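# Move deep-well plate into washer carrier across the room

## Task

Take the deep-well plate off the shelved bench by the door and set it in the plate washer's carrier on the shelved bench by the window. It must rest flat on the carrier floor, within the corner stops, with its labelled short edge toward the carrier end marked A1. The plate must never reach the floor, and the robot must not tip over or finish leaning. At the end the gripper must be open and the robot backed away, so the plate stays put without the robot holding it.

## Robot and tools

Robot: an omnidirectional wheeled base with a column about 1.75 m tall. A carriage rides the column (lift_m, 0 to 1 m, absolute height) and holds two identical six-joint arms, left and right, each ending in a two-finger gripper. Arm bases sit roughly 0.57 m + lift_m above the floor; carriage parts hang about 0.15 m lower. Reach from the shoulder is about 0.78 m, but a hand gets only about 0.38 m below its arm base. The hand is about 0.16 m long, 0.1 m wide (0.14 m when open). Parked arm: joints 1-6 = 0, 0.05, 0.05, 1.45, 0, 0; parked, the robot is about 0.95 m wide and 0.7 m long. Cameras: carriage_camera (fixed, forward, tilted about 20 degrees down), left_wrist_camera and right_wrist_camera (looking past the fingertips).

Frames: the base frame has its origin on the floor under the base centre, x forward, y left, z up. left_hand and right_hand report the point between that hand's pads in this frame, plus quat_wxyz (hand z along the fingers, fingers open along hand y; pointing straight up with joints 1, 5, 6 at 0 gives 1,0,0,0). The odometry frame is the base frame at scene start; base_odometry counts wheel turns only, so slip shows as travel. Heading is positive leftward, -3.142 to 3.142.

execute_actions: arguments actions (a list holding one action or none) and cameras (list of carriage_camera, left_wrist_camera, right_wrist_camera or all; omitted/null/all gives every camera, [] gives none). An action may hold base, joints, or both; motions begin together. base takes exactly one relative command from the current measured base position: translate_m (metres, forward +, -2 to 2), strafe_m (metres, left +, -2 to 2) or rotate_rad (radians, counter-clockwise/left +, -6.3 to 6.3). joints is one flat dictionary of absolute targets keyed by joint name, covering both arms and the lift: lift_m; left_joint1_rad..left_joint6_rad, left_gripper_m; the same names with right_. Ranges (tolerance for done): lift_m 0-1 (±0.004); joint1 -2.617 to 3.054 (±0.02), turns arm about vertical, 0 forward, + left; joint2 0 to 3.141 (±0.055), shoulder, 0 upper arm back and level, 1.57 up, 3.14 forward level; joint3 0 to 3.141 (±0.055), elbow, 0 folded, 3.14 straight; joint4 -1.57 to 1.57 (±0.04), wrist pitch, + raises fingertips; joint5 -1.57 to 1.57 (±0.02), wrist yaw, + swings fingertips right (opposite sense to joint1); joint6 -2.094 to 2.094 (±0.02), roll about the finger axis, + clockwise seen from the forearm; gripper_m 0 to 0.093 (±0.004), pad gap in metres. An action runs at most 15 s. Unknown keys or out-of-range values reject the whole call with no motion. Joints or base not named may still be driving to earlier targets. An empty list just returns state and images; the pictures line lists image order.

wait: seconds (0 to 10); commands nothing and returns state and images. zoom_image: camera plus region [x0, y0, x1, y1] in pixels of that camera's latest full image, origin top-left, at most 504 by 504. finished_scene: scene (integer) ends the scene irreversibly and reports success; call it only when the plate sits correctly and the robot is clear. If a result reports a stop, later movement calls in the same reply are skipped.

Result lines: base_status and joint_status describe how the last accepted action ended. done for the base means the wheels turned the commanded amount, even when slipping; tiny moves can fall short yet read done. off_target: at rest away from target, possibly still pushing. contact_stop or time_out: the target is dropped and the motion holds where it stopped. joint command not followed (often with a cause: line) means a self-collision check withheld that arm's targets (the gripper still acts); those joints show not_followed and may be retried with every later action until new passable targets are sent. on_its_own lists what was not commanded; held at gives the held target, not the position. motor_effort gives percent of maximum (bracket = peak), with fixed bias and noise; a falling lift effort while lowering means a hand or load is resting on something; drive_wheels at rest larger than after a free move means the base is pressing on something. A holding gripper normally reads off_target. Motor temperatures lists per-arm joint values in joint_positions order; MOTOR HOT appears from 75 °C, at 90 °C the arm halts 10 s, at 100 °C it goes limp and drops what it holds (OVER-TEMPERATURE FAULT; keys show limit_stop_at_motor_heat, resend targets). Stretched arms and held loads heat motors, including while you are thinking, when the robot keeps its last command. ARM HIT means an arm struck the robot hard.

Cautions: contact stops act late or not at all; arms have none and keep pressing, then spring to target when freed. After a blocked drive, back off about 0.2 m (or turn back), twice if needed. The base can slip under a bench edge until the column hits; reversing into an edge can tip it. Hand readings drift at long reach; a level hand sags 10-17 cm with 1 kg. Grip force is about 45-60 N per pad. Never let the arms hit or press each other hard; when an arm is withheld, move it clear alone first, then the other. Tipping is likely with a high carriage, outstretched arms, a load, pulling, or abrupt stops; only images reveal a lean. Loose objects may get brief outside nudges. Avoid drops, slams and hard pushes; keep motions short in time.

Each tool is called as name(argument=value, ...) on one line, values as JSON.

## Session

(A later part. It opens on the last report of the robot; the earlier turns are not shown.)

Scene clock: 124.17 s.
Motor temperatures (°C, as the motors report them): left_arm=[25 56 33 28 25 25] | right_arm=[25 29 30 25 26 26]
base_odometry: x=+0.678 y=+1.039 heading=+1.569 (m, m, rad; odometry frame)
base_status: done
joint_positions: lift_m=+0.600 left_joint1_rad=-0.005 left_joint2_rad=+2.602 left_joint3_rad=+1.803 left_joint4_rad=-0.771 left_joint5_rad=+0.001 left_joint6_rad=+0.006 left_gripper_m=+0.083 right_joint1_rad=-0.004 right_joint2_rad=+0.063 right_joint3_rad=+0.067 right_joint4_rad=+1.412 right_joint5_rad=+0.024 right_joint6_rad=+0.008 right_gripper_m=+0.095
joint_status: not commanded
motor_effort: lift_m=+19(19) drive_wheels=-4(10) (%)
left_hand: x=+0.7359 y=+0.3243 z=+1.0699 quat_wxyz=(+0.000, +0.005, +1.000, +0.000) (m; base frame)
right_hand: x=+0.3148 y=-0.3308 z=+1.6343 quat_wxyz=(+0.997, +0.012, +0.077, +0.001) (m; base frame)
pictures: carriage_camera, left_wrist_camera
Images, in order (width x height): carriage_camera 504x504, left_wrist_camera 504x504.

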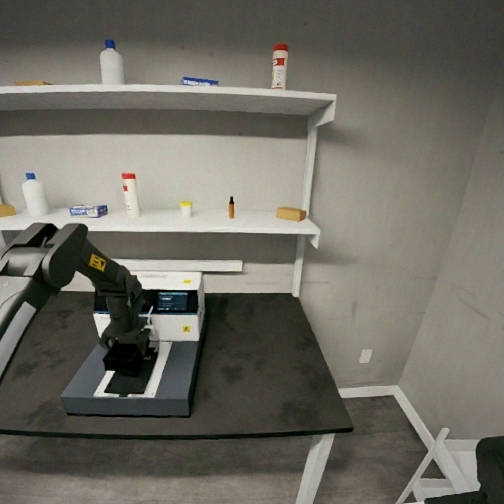

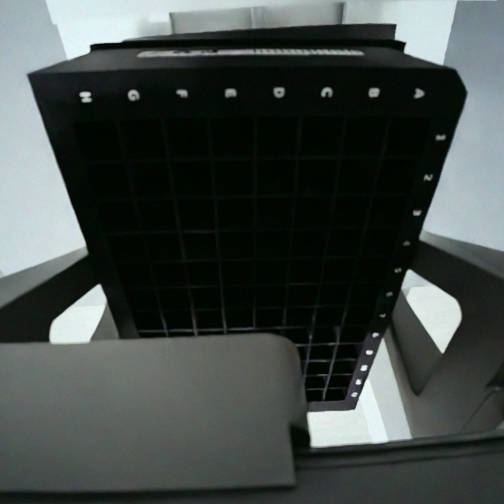

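execute_actions(actions=[{"base":{"strafe_m":-0.004},"joints":{"lift_m":0.575,"left_joint6_rad":-0.05}}], cameras=["carriage_camera","left_wrist_camera"])

zoom_image(camera="carriage_camera", region=[70,310,190,410])

Scene clock: 130.87 s.
Motor temperatures (°C, as the motors report them): left_arm=[25 58 33 28 25 25] | right_arm=[25 29 30 25 26 26]
base_odometry: x=+0.681 y=+1.039 heading=+1.570 (m, m, rad; odometry frame)
base_status: done
joint_positions: lift_m=+0.575 left_joint1_rad=-0.003 left_joint2_rad=+2.602 left_joint3_rad=+1.803 left_joint4_rad=-0.770 left_joint5_rad=+0.001 left_joint6_rad=-0.042 left_gripper_m=+0.083 right_joint1_rad=-0.004 right_joint2_rad=+0.063 right_joint3_rad=+0.067 right_joint4_rad=+1.413 right_joint5_rad=+0.024 right_joint6_rad=+0.008 right_gripper_m=+0.095
joint_status: all done
motor_effort: lift_m=+19(17) drive_wheels=-4(4) (%)
left_hand: x=+0.7362 y=+0.3252 z=+1.0447 quat_wxyz=(+0.001, -0.020, +1.000, +0.000) (m; base frame)
right_hand: x=+0.3146 y=-0.3309 z=+1.6093 quat_wxyz=(+0.997, +0.012, +0.077, +0.001) (m; base frame)
pictures: carriage_camera, left_wrist_camera
Images, in order (width x height): carriage_camera 504x504, left_wrist_camera 504x504.

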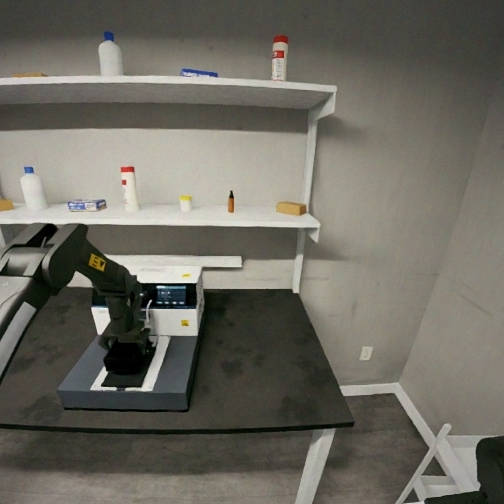

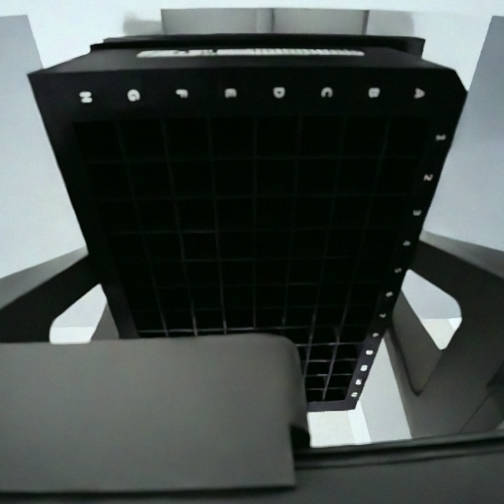

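Region (70, 310, 190, 410) of carriage_camera's 504x504 image, scaled by 4.200, with more detail than that image has.

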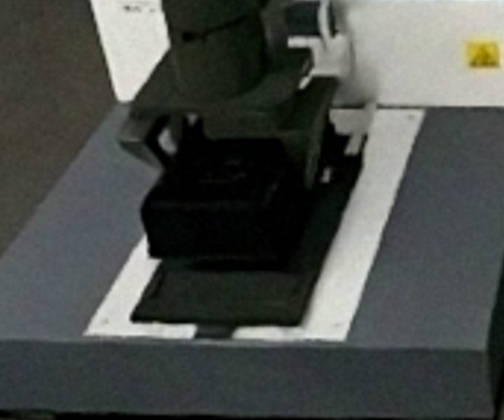

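execute_actions(actions=[{"base":{"strafe_m":-0.005}}], cameras=[])

execute_actions(actions=[{"base":{"translate_m":-0.006},"joints":{"lift_m":0.562}}], cameras=["carriage_camera","left_wrist_camera"])

zoom_image(camera="carriage_camera", region=[80,320,176,400])

zoom_image(camera="left_wrist_camera", region=[40,0,480,100])

Scene clock: 139.03 s.
Motor temperatures (°C, as the motors report them): left_arm=[25 61 33 28 25 25] | right_arm=[25 29 30 25 26 26]
base_odometry: x=+0.686 y=+1.039 heading=+1.571 (m, m, rad; odometry frame)
base_status: done
joint_positions: lift_m=+0.575 left_joint1_rad=-0.003 left_joint2_rad=+2.602 left_joint3_rad=+1.803 left_joint4_rad=-0.770 left_joint5_rad=+0.001 left_joint6_rad=-0.042 left_gripper_m=+0.083 right_joint1_rad=-0.004 right_joint2_rad=+0.063 right_joint3_rad=+0.067 right_joint4_rad=+1.413 right_joint5_rad=+0.024 right_joint6_rad=+0.008 right_gripper_m=+0.095
joint_status: not commanded
motor_effort: lift_m=+19(19) drive_wheels=+3(6) (%)
left_hand: x=+0.7362 y=+0.3252 z=+1.0447 quat_wxyz=(+0.001, -0.020, +1.000, +0.000) (m; base frame)
right_hand: x=+0.3146 y=-0.3309 z=+1.6093 quat_wxyz=(+0.997, +0.012, +0.077, +0.001) (m; base frame)
pictures: none
No camera images: the call's "cameras" was empty. Leave "cameras" out to get every camera's image.

Scene clock: 139.83 s.
Motor temperatures (°C, as the motors report them): left_arm=[25 62 33 28 25 25] | right_arm=[25 29 31 25 26 26]
base_odometry: x=+0.686 y=+1.033 heading=+1.571 (m, m, rad; odometry frame)
base_status: done
joint_positions: lift_m=+0.562 left_joint1_rad=-0.003 left_joint2_rad=+2.602 left_joint3_rad=+1.803 left_joint4_rad=-0.770 left_joint5_rad=+0.001 left_joint6_rad=-0.042 left_gripper_m=+0.083 right_joint1_rad=-0.004 right_joint2_rad=+0.063 right_joint3_rad=+0.067 right_joint4_rad=+1.414 right_joint5_rad=+0.024 right_joint6_rad=+0.008 right_gripper_m=+0.095
joint_status: all done
motor_effort: lift_m=+20(22) drive_wheels=+3(6) (%)
left_hand: x=+0.7361 y=+0.3250 z=+1.0319 quat_wxyz=(+0.001, -0.019, +1.000, +0.000) (m; base frame)
right_hand: x=+0.3144 y=-0.3309 z=+1.5963 quat_wxyz=(+0.997, +0.012, +0.077, +0.001) (m; base frame)
pictures: carriage_camera, left_wrist_camera
Images, in order (width x height): carriage_camera 504x504, left_wrist_camera 504x504.

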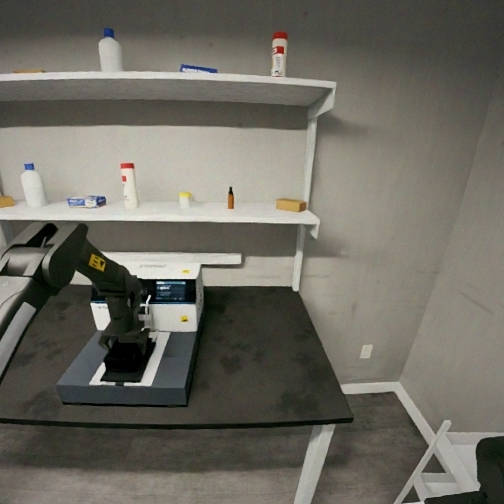

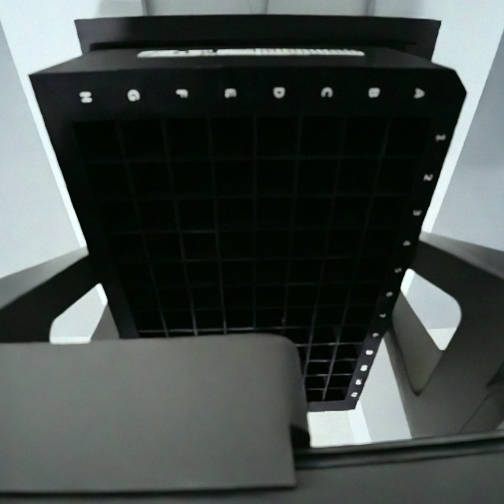

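Region (80, 320, 176, 400) of carriage_camera's 504x504 image, scaled by 5.250, with more detail than that image has.

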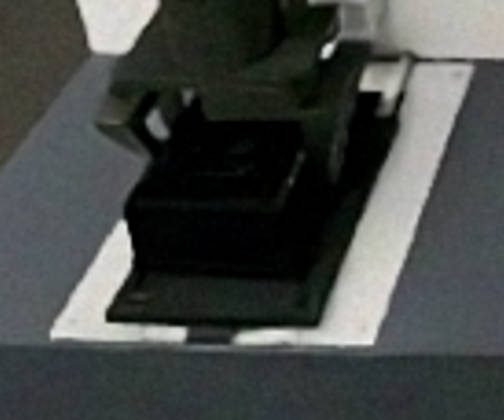

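Region (40, 0, 480, 100) of left_wrist_camera's 504x504 image, scaled by 1.145, with more detail than that image has; it fills the top 115 rows of this view, and the rest is white.

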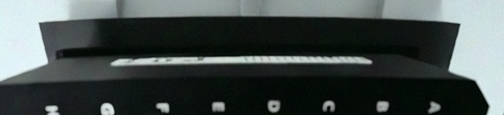

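execute_actions(actions=[{"base":{"strafe_m":-0.003}}], cameras=[])

execute_actions(actions=[{"joints":{"lift_m":0.549}}], cameras=["carriage_camera","left_wrist_camera"])

zoom_image(camera="carriage_camera", region=[80,320,176,400])

zoom_image(camera="left_wrist_camera", region=[330,0,480,100])

zoom_image(camera="left_wrist_camera", region=[20,0,170,100])

Scene clock: 147.10 s.
Motor temperatures (°C, as the motors report them): left_arm=[25 64 33 28 25 25] | right_arm=[25 29 31 25 26 26]
base_odometry: x=+0.689 y=+1.033 heading=+1.572 (m, m, rad; odometry frame)
base_status: done
joint_positions: lift_m=+0.562 left_joint1_rad=-0.003 left_joint2_rad=+2.602 left_joint3_rad=+1.803 left_joint4_rad=-0.770 left_joint5_rad=+0.001 left_joint6_rad=-0.042 left_gripper_m=+0.083 right_joint1_rad=-0.004 right_joint2_rad=+0.063 right_joint3_rad=+0.067 right_joint4_rad=+1.414 right_joint5_rad=+0.024 right_joint6_rad=+0.008 right_gripper_m=+0.095
joint_status: not commanded
motor_effort: lift_m=+19(19) drive_wheels=+3(8) (%)
left_hand: x=+0.7362 y=+0.3250 z=+1.0319 quat_wxyz=(+0.001, -0.019, +1.000, +0.000) (m; base frame)
right_hand: x=+0.3144 y=-0.3309 z=+1.5963 quat_wxyz=(+0.997, +0.012, +0.077, +0.001) (m; base frame)
pictures: none
No camera images: the call's "cameras" was empty. Leave "cameras" out to get every camera's image.

Scene clock: 147.63 s.
Motor temperatures (°C, as the motors report them): left_arm=[25 64 33 28 25 25] | right_arm=[25 29 31 25 26 26]
base_odometry: x=+0.689 y=+1.033 heading=+1.572 (m, m, rad; odometry frame)
base_status: not commanded
joint_positions: lift_m=+0.549 left_joint1_rad=-0.003 left_joint2_rad=+2.589 left_joint3_rad=+1.803 left_joint4_rad=-0.771 left_joint5_rad=+0.003 left_joint6_rad=-0.043 left_gripper_m=+0.083 right_joint1_rad=-0.004 right_joint2_rad=+0.063 right_joint3_rad=+0.067 right_joint4_rad=+1.413 right_joint5_rad=+0.024 right_joint6_rad=+0.008 right_gripper_m=+0.095
joint_status: all done
motor_effort: lift_m=+19(22) drive_wheels=+3(3) (%)
left_hand: x=+0.7390 y=+0.3248 z=+1.0244 quat_wxyz=(+0.007, -0.020, +1.000, -0.002) (m; base frame)
right_hand: x=+0.3145 y=-0.3309 z=+1.5834 quat_wxyz=(+0.997, +0.012, +0.077, +0.001) (m; base frame)
pictures: carriage_camera, left_wrist_camera
Images, in order (width x height): carriage_camera 504x504, left_wrist_camera 504x504.

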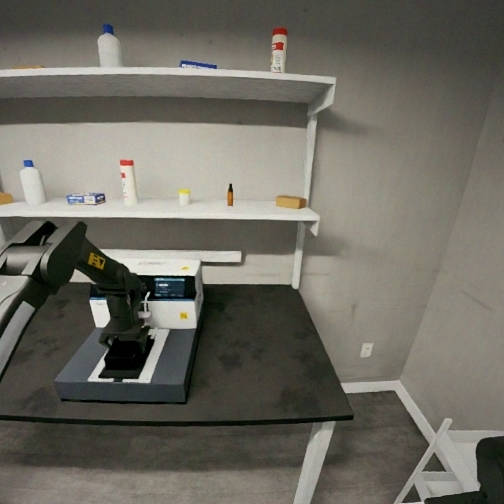

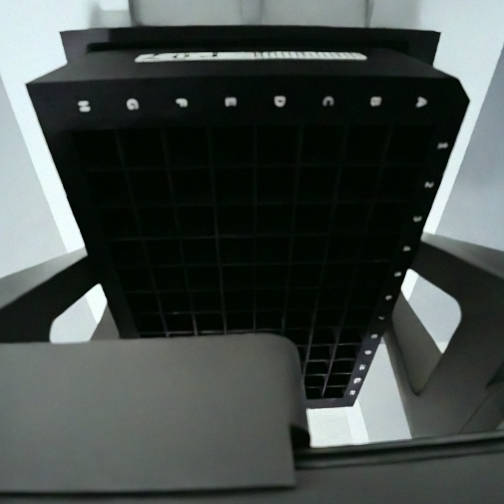

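Region (80, 320, 176, 400) of carriage_camera's 504x504 image, scaled by 5.250, with more detail than that image has.

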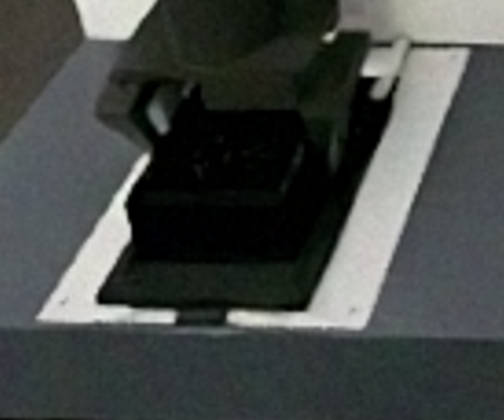

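Region (330, 0, 480, 100) of left_wrist_camera's 504x504 image, scaled by 3.360, with more detail than that image has.

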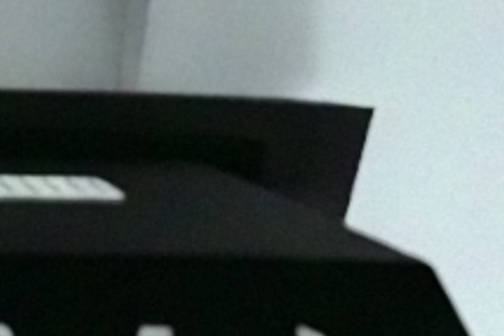

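Region (20, 0, 170, 100) of left_wrist_camera's 504x504 image, scaled by 3.360, with more detail than that image has.

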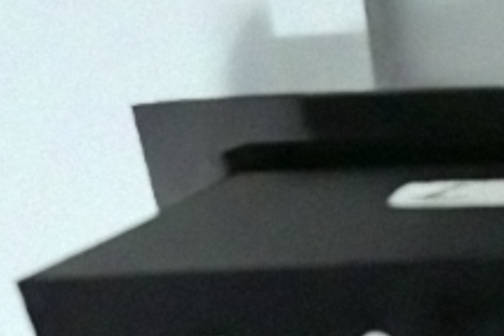

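execute_actions(actions=[{"joints":{"lift_m":0.56}}], cameras=[])

execute_actions(actions=[{"base":{"translate_m":-0.007}}], cameras=["left_wrist_camera"])

execute_actions(actions=[{"joints":{"lift_m":0.547}}], cameras=["carriage_camera","left_wrist_camera"])

zoom_image(camera="carriage_camera", region=[80,320,176,400])

zoom_image(camera="left_wrist_camera", region=[20,0,170,100])

Scene clock: 153.67 s.
Motor temperatures (°C, as the motors report them): left_arm=[25 65 34 28 25 25] | right_arm=[25 30 31 25 26 26]
base_odometry: x=+0.689 y=+1.033 heading=+1.572 (m, m, rad; odometry frame)
base_status: not commanded
joint_positions: lift_m=+0.560 left_joint1_rad=-0.003 left_joint2_rad=+2.592 left_joint3_rad=+1.803 left_joint4_rad=-0.770 left_joint5_rad=+0.003 left_joint6_rad=-0.043 left_gripper_m=+0.083 right_joint1_rad=-0.004 right_joint2_rad=+0.063 right_joint3_rad=+0.067 right_joint4_rad=+1.413 right_joint5_rad=+0.024 right_joint6_rad=+0.008 right_gripper_m=+0.095
joint_status: all done
motor_effort: lift_m=+19(23) drive_wheels=+3(3) (%)
left_hand: x=+0.7387 y=+0.3248 z=+1.0342 quat_wxyz=(+0.006, -0.020, +1.000, -0.002) (m; base frame)
right_hand: x=+0.3145 y=-0.3309 z=+1.5942 quat_wxyz=(+0.997, +0.012, +0.077, +0.001) (m; base frame)
pictures: none
No camera images: the call's "cameras" was empty. Leave "cameras" out to get every camera's image.

Scene clock: 154.33 s.
Motor temperatures (°C, as the motors report them): left_arm=[25 65 34 28 25 25] | right_arm=[25 30 31 25 26 26]
base_odometry: x=+0.689 y=+1.026 heading=+1.572 (m, m, rad; odometry frame)
base_status: done
joint_positions: lift_m=+0.560 left_joint1_rad=-0.003 left_joint2_rad=+2.592 left_joint3_rad=+1.803 left_joint4_rad=-0.769 left_joint5_rad=+0.003 left_joint6_rad=-0.043 left_gripper_m=+0.083 right_joint1_rad=-0.004 right_joint2_rad=+0.063 right_joint3_rad=+0.067 right_joint4_rad=+1.414 right_joint5_rad=+0.024 right_joint6_rad=+0.008 right_gripper_m=+0.095
joint_status: not commanded
motor_effort: lift_m=+19(19) drive_wheels=+2(8) (%)
left_hand: x=+0.7390 y=+0.3248 z=+1.0342 quat_wxyz=(+0.007, -0.020, +1.000, -0.002) (m; base frame)
right_hand: x=+0.3142 y=-0.3309 z=+1.5943 quat_wxyz=(+0.997, +0.012, +0.076, +0.001) (m; base frame)
pictures: left_wrist_camera
Images, in order (width x height): left_wrist_camera 504x504.

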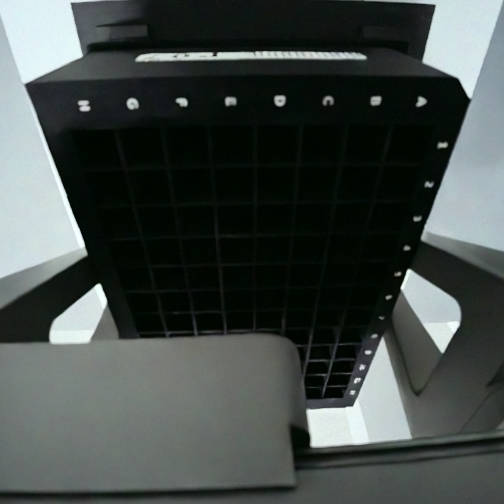

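Scene clock: 154.87 s.
Motor temperatures (°C, as the motors report them): left_arm=[25 65 34 28 25 25] | right_arm=[25 30 31 25 26 26]
base_odometry: x=+0.689 y=+1.026 heading=+1.572 (m, m, rad; odometry frame)
base_status: not commanded
joint_positions: lift_m=+0.547 left_joint1_rad=-0.003 left_joint2_rad=+2.585 left_joint3_rad=+1.803 left_joint4_rad=-0.767 left_joint5_rad=+0.004 left_joint6_rad=-0.046 left_gripper_m=+0.083 right_joint1_rad=-0.004 right_joint2_rad=+0.063 right_joint3_rad=+0.067 right_joint4_rad=+1.414 right_joint5_rad=+0.024 right_joint6_rad=+0.008 right_gripper_m=+0.095
joint_status: all done
motor_effort: lift_m=+18(24) drive_wheels=+2(3) (%)
left_hand: x=+0.7409 y=+0.3245 z=+1.0243 quat_wxyz=(+0.011, -0.022, +1.000, -0.002) (m; base frame)
right_hand: x=+0.3144 y=-0.3309 z=+1.5814 quat_wxyz=(+0.997, +0.012, +0.077, +0.001) (m; base frame)
pictures: carriage_camera, left_wrist_camera
Images, in order (width x height): carriage_camera 504x504, left_wrist_camera 504x504.

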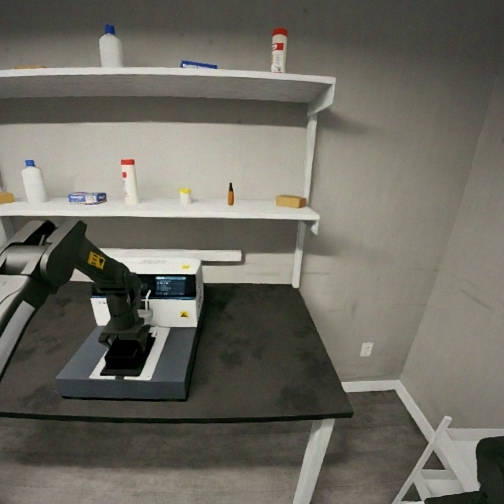

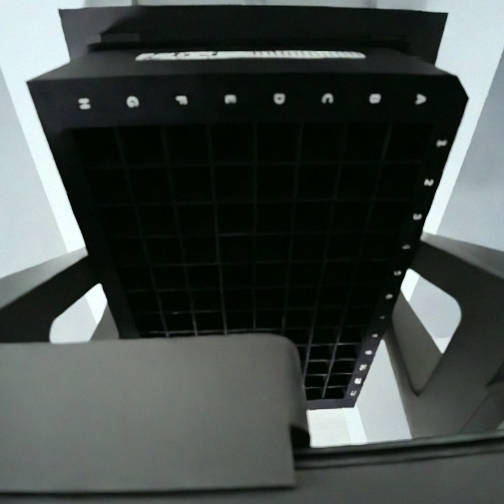

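Region (80, 320, 176, 400) of carriage_camera's 504x504 image, scaled by 5.250, with more detail than that image has.

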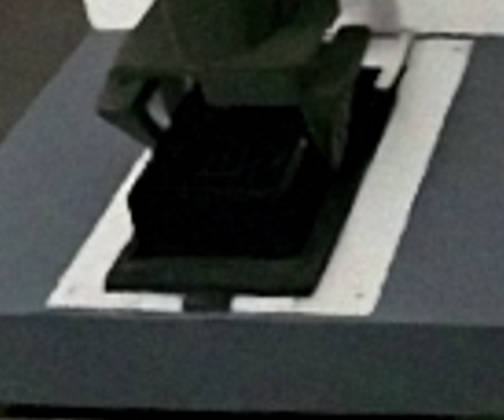

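Region (20, 0, 170, 100) of left_wrist_camera's 504x504 image, scaled by 3.360, with more detail than that image has.

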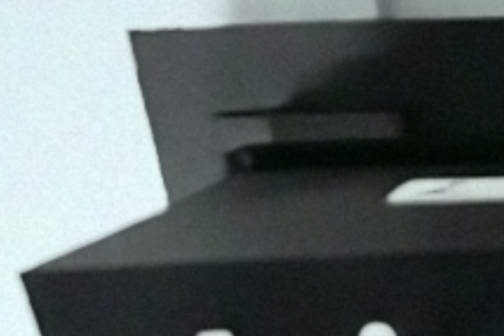

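execute_actions(actions=[{"base":{"translate_m":-0.004},"joints":{"lift_m":0.55}}], cameras=["left_wrist_camera"])

execute_actions(actions=[{"joints":{"lift_m":0.543}}], cameras=["left_wrist_camera"])

zoom_image(camera="left_wrist_camera", region=[20,0,170,100])

zoom_image(camera="left_wrist_camera", region=[330,0,480,100])

Scene clock: 162.30 s.
Motor temperatures (°C, as the motors report them): left_arm=[25 66 34 28 25 25] | right_arm=[25 30 31 25 26 26]
base_odometry: x=+0.688 y=+1.023 heading=+1.573 (m, m, rad; odometry frame)
base_status: done
joint_positions: lift_m=+0.550 left_joint1_rad=-0.003 left_joint2_rad=+2.588 left_joint3_rad=+1.803 left_joint4_rad=-0.767 left_joint5_rad=+0.006 left_joint6_rad=-0.046 left_gripper_m=+0.083 right_joint1_rad=-0.004 right_joint2_rad=+0.063 right_joint3_rad=+0.067 right_joint4_rad=+1.413 right_joint5_rad=+0.024 right_joint6_rad=+0.008 right_gripper_m=+0.095
joint_status: all done
motor_effort: lift_m=+20(23) drive_wheels=+2(6) (%)
left_hand: x=+0.7402 y=+0.3242 z=+1.0259 quat_wxyz=(+0.009, -0.022, +1.000, -0.003) (m; base frame)
right_hand: x=+0.3146 y=-0.3309 z=+1.5842 quat_wxyz=(+0.997, +0.012, +0.077, +0.001) (m; base frame)
pictures: left_wrist_camera
Images, in order (width x height): left_wrist_camera 504x504.

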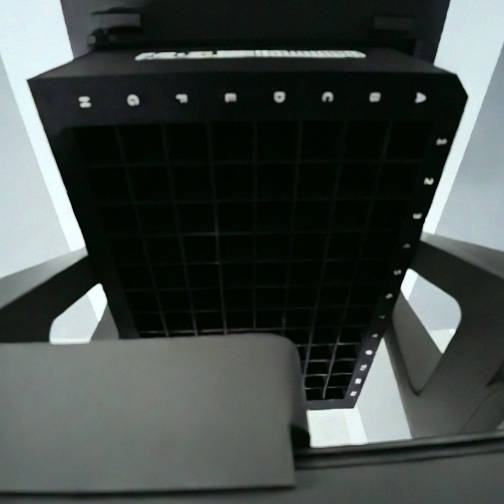

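Scene clock: 162.77 s.
Motor temperatures (°C, as the motors report them): left_arm=[25 66 34 28 25 25] | right_arm=[25 30 31 25 26 26]
base_odometry: x=+0.688 y=+1.023 heading=+1.573 (m, m, rad; odometry frame)
base_status: not commanded
joint_positions: lift_m=+0.543 left_joint1_rad=-0.005 left_joint2_rad=+2.582 left_joint3_rad=+1.803 left_joint4_rad=-0.772 left_joint5_rad=+0.007 left_joint6_rad=-0.043 left_gripper_m=+0.083 right_joint1_rad=-0.004 right_joint2_rad=+0.063 right_joint3_rad=+0.067 right_joint4_rad=+1.413 right_joint5_rad=+0.024 right_joint6_rad=+0.008 right_gripper_m=+0.095
joint_status: all done
motor_effort: lift_m=+18(16) drive_wheels=+2(2) (%)
left_hand: x=+0.7405 y=+0.3230 z=+1.0218 quat_wxyz=(+0.010, -0.019, +1.000, -0.004) (m; base frame)
right_hand: x=+0.3146 y=-0.3309 z=+1.5775 quat_wxyz=(+0.997, +0.012, +0.077, +0.001) (m; base frame)
pictures: left_wrist_camera
Images, in order (width x height): left_wrist_camera 504x504.

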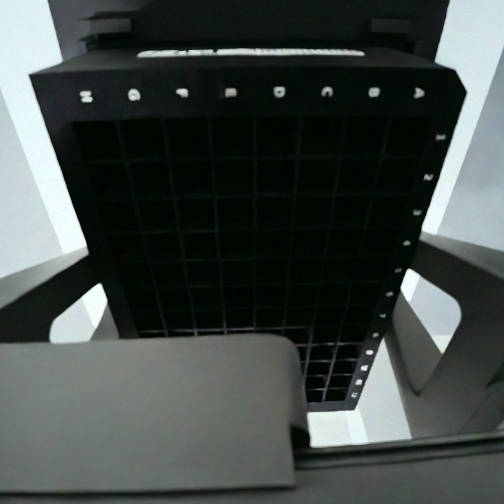

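Region (20, 0, 170, 100) of left_wrist_camera's 504x504 image, scaled by 3.360, with more detail than that image has.

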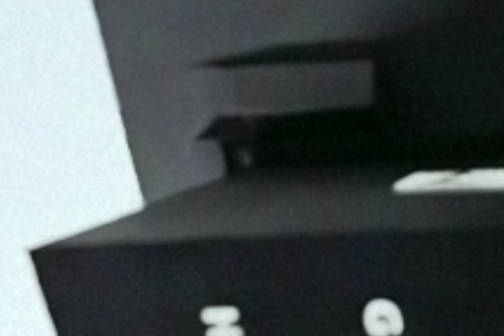

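Region (330, 0, 480, 100) of left_wrist_camera's 504x504 image, scaled by 3.360, with more detail than that image has.

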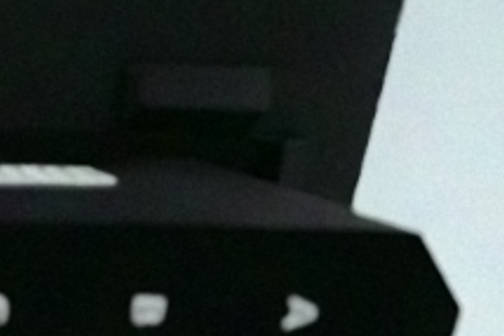

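execute_actions(actions=[{"base":{"translate_m":0.003}}], cameras=["left_wrist_camera"])

execute_actions(actions=[{"joints":{"left_gripper_m":0.093}}], cameras=["left_wrist_camera"])

execute_actions(actions=[{"joints":{"lift_m":0.64}}], cameras=["carriage_camera","left_wrist_camera"])

zoom_image(camera="left_wrist_camera", region=[110,0,400,290])

zoom_image(camera="carriage_camera", region=[85,340,181,410])

Scene clock: 169.77 s.
Motor temperatures (°C, as the motors report them): left_arm=[25 67 34 28 25 25] | right_arm=[25 30 31 25 26 26]
base_odometry: x=+0.689 y=+1.025 heading=+1.572 (m, m, rad; odometry frame)
base_status: done
joint_positions: lift_m=+0.543 left_joint1_rad=-0.005 left_joint2_rad=+2.582 left_joint3_rad=+1.803 left_joint4_rad=-0.784 left_joint5_rad=+0.006 left_joint6_rad=-0.043 left_gripper_m=+0.083 right_joint1_rad=-0.004 right_joint2_rad=+0.063 right_joint3_rad=+0.067 right_joint4_rad=+1.413 right_joint5_rad=+0.024 right_joint6_rad=+0.008 right_gripper_m=+0.095
joint_status: not commanded
motor_effort: lift_m=+17(18) drive_wheels=-4(7) (%)
left_hand: x=+0.7376 y=+0.3232 z=+1.0218 quat_wxyz=(+0.004, -0.019, +1.000, -0.003) (m; base frame)
right_hand: x=+0.3146 y=-0.3309 z=+1.5775 quat_wxyz=(+0.997, +0.012, +0.077, +0.001) (m; base frame)
pictures: left_wrist_camera
Images, in order (width x height): left_wrist_camera 504x504.

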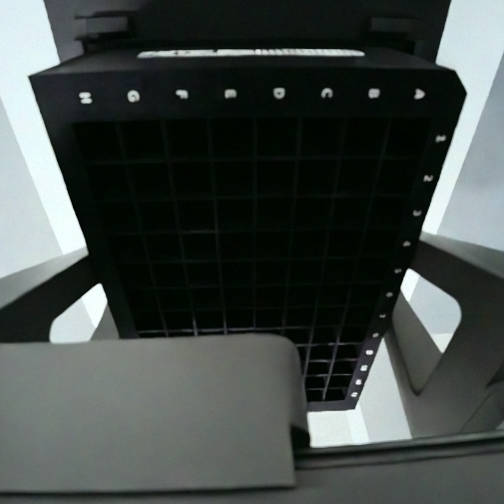

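Scene clock: 170.30 s.
Motor temperatures (°C, as the motors report them): left_arm=[25 67 34 28 25 25] | right_arm=[25 30 31 25 26 26]
base_odometry: x=+0.689 y=+1.025 heading=+1.572 (m, m, rad; odometry frame)
base_status: not commanded
joint_positions: lift_m=+0.543 left_joint1_rad=-0.005 left_joint2_rad=+2.582 left_joint3_rad=+1.803 left_joint4_rad=-0.782 left_joint5_rad=+0.006 left_joint6_rad=-0.043 left_gripper_m=+0.093 right_joint1_rad=-0.004 right_joint2_rad=+0.063 right_joint3_rad=+0.067 right_joint4_rad=+1.413 right_joint5_rad=+0.024 right_joint6_rad=+0.008 right_gripper_m=+0.095
joint_status: all done
motor_effort: lift_m=+18(18) drive_wheels=-4(4) (%)
left_hand: x=+0.7380 y=+0.3233 z=+1.0218 quat_wxyz=(+0.005, -0.019, +1.000, -0.003) (m; base frame)
right_hand: x=+0.3146 y=-0.3309 z=+1.5775 quat_wxyz=(+0.997, +0.012, +0.077, +0.001) (m; base frame)
pictures: left_wrist_camera
Images, in order (width x height): left_wrist_camera 504x504.

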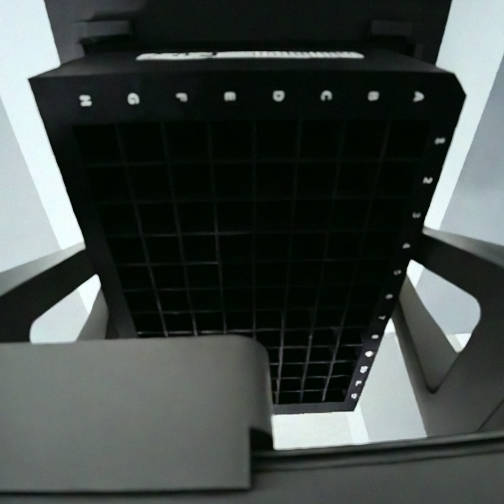

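Scene clock: 171.23 s.
Motor temperatures (°C, as the motors report them): left_arm=[25 67 34 28 25 25] | right_arm=[25 30 31 25 26 26]
base_odometry: x=+0.689 y=+1.025 heading=+1.572 (m, m, rad; odometry frame)
base_status: not commanded
joint_positions: lift_m=+0.640 left_joint1_rad=-0.005 left_joint2_rad=+2.588 left_joint3_rad=+1.803 left_joint4_rad=-0.773 left_joint5_rad=+0.006 left_joint6_rad=-0.043 left_gripper_m=+0.093 right_joint1_rad=-0.004 right_joint2_rad=+0.063 right_joint3_rad=+0.067 right_joint4_rad=+1.413 right_joint5_rad=+0.024 right_joint6_rad=+0.008 right_gripper_m=+0.095
joint_status: all done
motor_effort: lift_m=+19(24) drive_wheels=-4(4) (%)
left_hand: x=+0.7389 y=+0.3233 z=+1.1159 quat_wxyz=(+0.006, -0.019, +1.000, -0.003) (m; base frame)
right_hand: x=+0.3146 y=-0.3309 z=+1.6742 quat_wxyz=(+0.997, +0.012, +0.077, +0.001) (m; base frame)
pictures: carriage_camera, left_wrist_camera
Images, in order (width x height): carriage_camera 504x504, left_wrist_camera 504x504.

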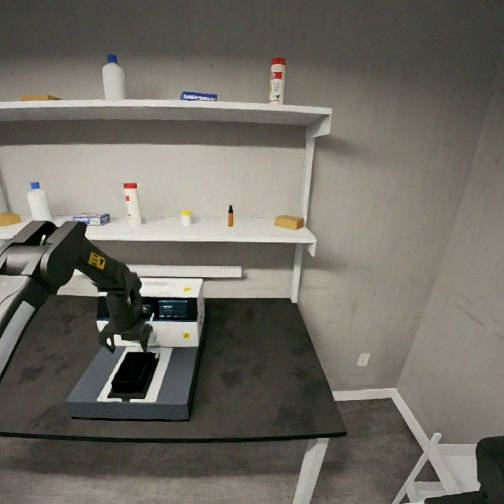

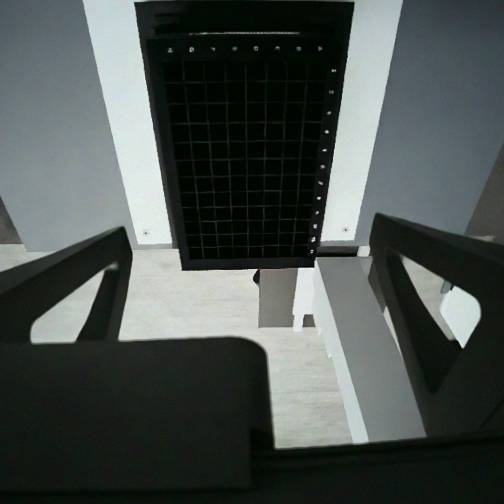

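Region (110, 0, 400, 290) of left_wrist_camera's 504x504 image, scaled by 1.738, with more detail than that image has.

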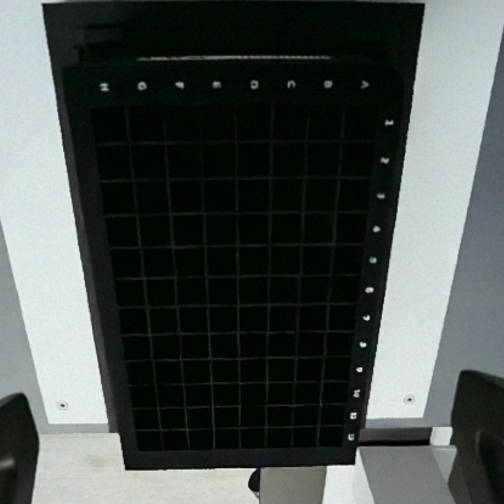

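Region (85, 340, 181, 410) of carriage_camera's 504x504 image, scaled by 5.250, with more detail than that image has; it fills the top 368 rows of this view, and the rest is white.

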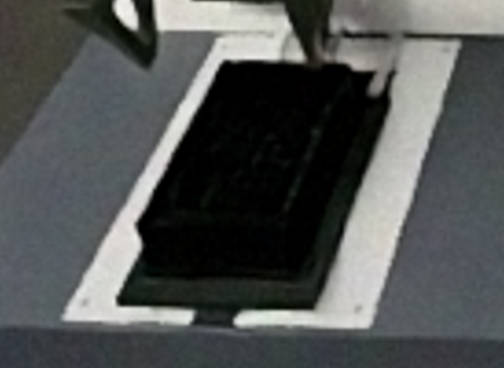

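execute_actions(actions=[{"base":{"translate_m":-0.15}}], cameras=["left_wrist_camera"])

zoom_image(camera="left_wrist_camera", region=[110,0,400,150])

Scene clock: 176.60 s.
Motor temperatures (°C, as the motors report them): left_arm=[25 68 34 28 25 25] | right_arm=[25 30 31 25 26 26]
base_odometry: x=+0.689 y=+0.875 heading=+1.572 (m, m, rad; odometry frame)
base_status: done
joint_positions: lift_m=+0.640 left_joint1_rad=-0.005 left_joint2_rad=+2.588 left_joint3_rad=+1.803 left_joint4_rad=-0.771 left_joint5_rad=+0.006 left_joint6_rad=-0.043 left_gripper_m=+0.093 right_joint1_rad=-0.004 right_joint2_rad=+0.063 right_joint3_rad=+0.067 right_joint4_rad=+1.414 right_joint5_rad=+0.024 right_joint6_rad=+0.008 right_gripper_m=+0.095
joint_status: not commanded
motor_effort: lift_m=+19(19) drive_wheels=+1(7) (%)
left_hand: x=+0.7393 y=+0.3233 z=+1.1159 quat_wxyz=(+0.007, -0.019, +1.000, -0.003) (m; base frame)
right_hand: x=+0.3143 y=-0.3309 z=+1.6743 quat_wxyz=(+0.997, +0.012, +0.076, +0.001) (m; base frame)
pictures: left_wrist_camera
Images, in order (width x height): left_wrist_camera 504x504.

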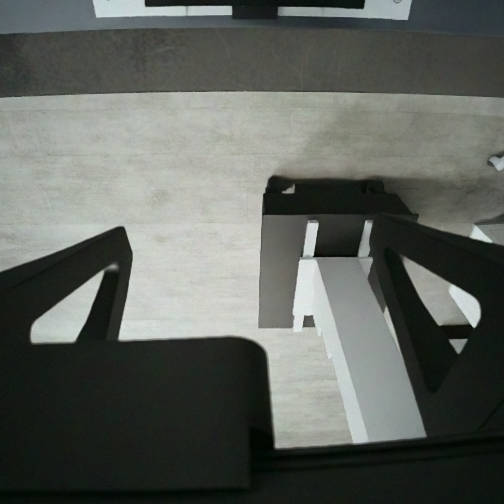

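Region (110, 0, 400, 150) of left_wrist_camera's 504x504 image, scaled by 1.738, with more detail than that image has; it fills the top 261 rows of this view, and the rest is white.

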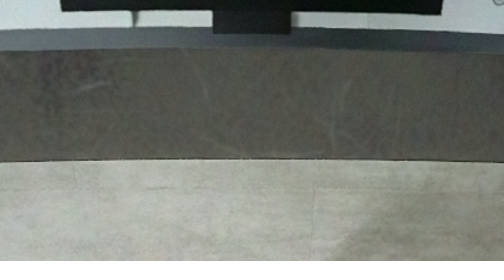

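execute_actions(actions=[{"joints":{"left_joint4_rad":-0.3}}], cameras=["left_wrist_camera"])

zoom_image(camera="left_wrist_camera", region=[120,20,390,240])

Scene clock: 180.63 s.
Motor temperatures (°C, as the motors report them): left_arm=[25 68 34 28 25 25] | right_arm=[25 30 31 25 26 26]
base_odometry: x=+0.689 y=+0.875 heading=+1.572 (m, m, rad; odometry frame)
base_status: not commanded
joint_positions: lift_m=+0.640 left_joint1_rad=-0.005 left_joint2_rad=+2.588 left_joint3_rad=+1.803 left_joint4_rad=-0.302 left_joint5_rad=+0.006 left_joint6_rad=-0.043 left_gripper_m=+0.093 right_joint1_rad=-0.004 right_joint2_rad=+0.063 right_joint3_rad=+0.067 right_joint4_rad=+1.414 right_joint5_rad=+0.024 right_joint6_rad=+0.008 right_gripper_m=+0.095
joint_status: all done
motor_effort: lift_m=+19(19) drive_wheels=-2(2) (%)
left_hand: x=+0.8499 y=+0.3226 z=+1.1441 quat_wxyz=(+0.239, -0.017, +0.971, -0.009) (m; base frame)
right_hand: x=+0.3143 y=-0.3309 z=+1.6743 quat_wxyz=(+0.997, +0.012, +0.076, +0.001) (m; base frame)
pictures: left_wrist_camera
Images, in order (width x height): left_wrist_camera 504x504.

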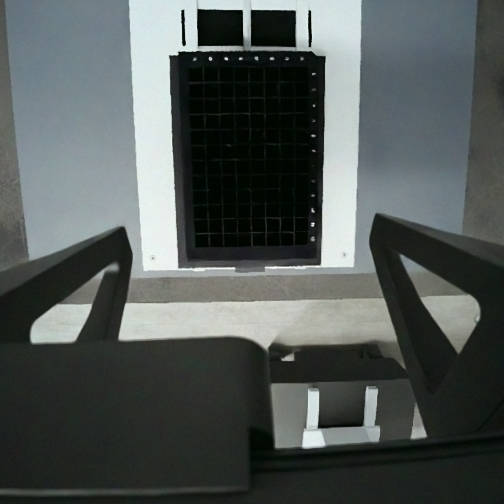

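Region (120, 20, 390, 240) of left_wrist_camera's 504x504 image, scaled by 1.867, with more detail than that image has; it fills the top 411 rows of this view, and the rest is white.

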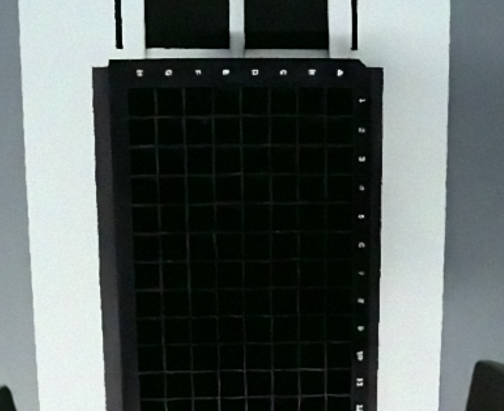

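execute_actions(actions=[{"base":{"translate_m":-0.14},"joints":{"left_joint4_rad":0.1,"lift_m":0.58}}], cameras=["left_wrist_camera"])

zoom_image(camera="left_wrist_camera", region=[150,60,350,260])

Scene clock: 185.73 s.
Motor temperatures (°C, as the motors report them): left_arm=[25 70 34 30 25 25] | right_arm=[25 30 31 25 26 26]
base_odometry: x=+0.689 y=+0.735 heading=+1.572 (m, m, rad; odometry frame)
base_status: done
joint_positions: lift_m=+0.580 left_joint1_rad=-0.005 left_joint2_rad=+2.598 left_joint3_rad=+1.803 left_joint4_rad=+0.101 left_joint5_rad=+0.006 left_joint6_rad=-0.043 left_gripper_m=+0.093 right_joint1_rad=-0.004 right_joint2_rad=+0.063 right_joint3_rad=+0.067 right_joint4_rad=+1.414 right_joint5_rad=+0.024 right_joint6_rad=+0.008 right_gripper_m=+0.095
joint_status: all done
motor_effort: lift_m=+19(20) drive_wheels=-1(5) (%)
left_hand: x=+0.9247 y=+0.3222 z=+1.1399 quat_wxyz=(+0.424, -0.016, +0.905, -0.013) (m; base frame)
right_hand: x=+0.3143 y=-0.3309 z=+1.6143 quat_wxyz=(+0.997, +0.012, +0.076, +0.001) (m; base frame)
pictures: left_wrist_camera
Images, in order (width x height): left_wrist_camera 504x504.

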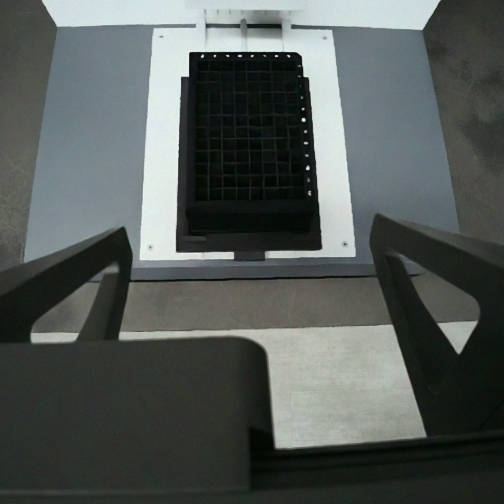

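Region (150, 60, 350, 260) of left_wrist_camera's 504x504 image, scaled by 2.520, with more detail than that image has.

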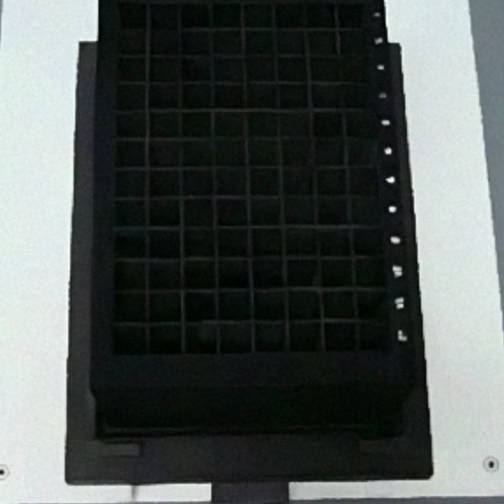

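The plate sits inside the stops at both ends, so I'm parking the arm and backing clear.

execute_actions(actions=[{"base":{"translate_m":-0.25},"joints":{"left_joint2_rad":0.05,"left_joint3_rad":0.05,"left_joint4_rad":1.45}}], cameras=[])

finished_scene(scene=1)

Scene clock: 191.53 s.
Motor temperatures (°C, as the motors report them): left_arm=[25 70 34 31 25 25] | right_arm=[25 30 31 25 26 26]
base_odometry: x=+0.690 y=+0.485 heading=+1.572 (m, m, rad; odometry frame)
base_status: done
joint_positions: lift_m=+0.580 left_joint1_rad=-0.005 left_joint2_rad=+0.058 left_joint3_rad=+0.068 left_joint4_rad=+1.455 left_joint5_rad=+0.006 left_joint6_rad=-0.043 left_gripper_m=+0.093 right_joint1_rad=-0.004 right_joint2_rad=+0.063 right_joint3_rad=+0.067 right_joint4_rad=+1.415 right_joint5_rad=+0.024 right_joint6_rad=+0.008 right_gripper_m=+0.095
joint_status: all done
motor_effort: lift_m=+19(19) drive_wheels=+0(6) (%)
left_hand: x=+0.3024 y=+0.3254 z=+1.6159 quat_wxyz=(+0.998, +0.002, +0.053, -0.024) (m; base frame)
right_hand: x=+0.3140 y=-0.3309 z=+1.6144 quat_wxyz=(+0.997, +0.012, +0.076, +0.001) (m; base frame)
pictures: none
No camera images: the call's "cameras" was empty. Leave "cameras" out to get every camera's image.

The scene is finished: the task was done.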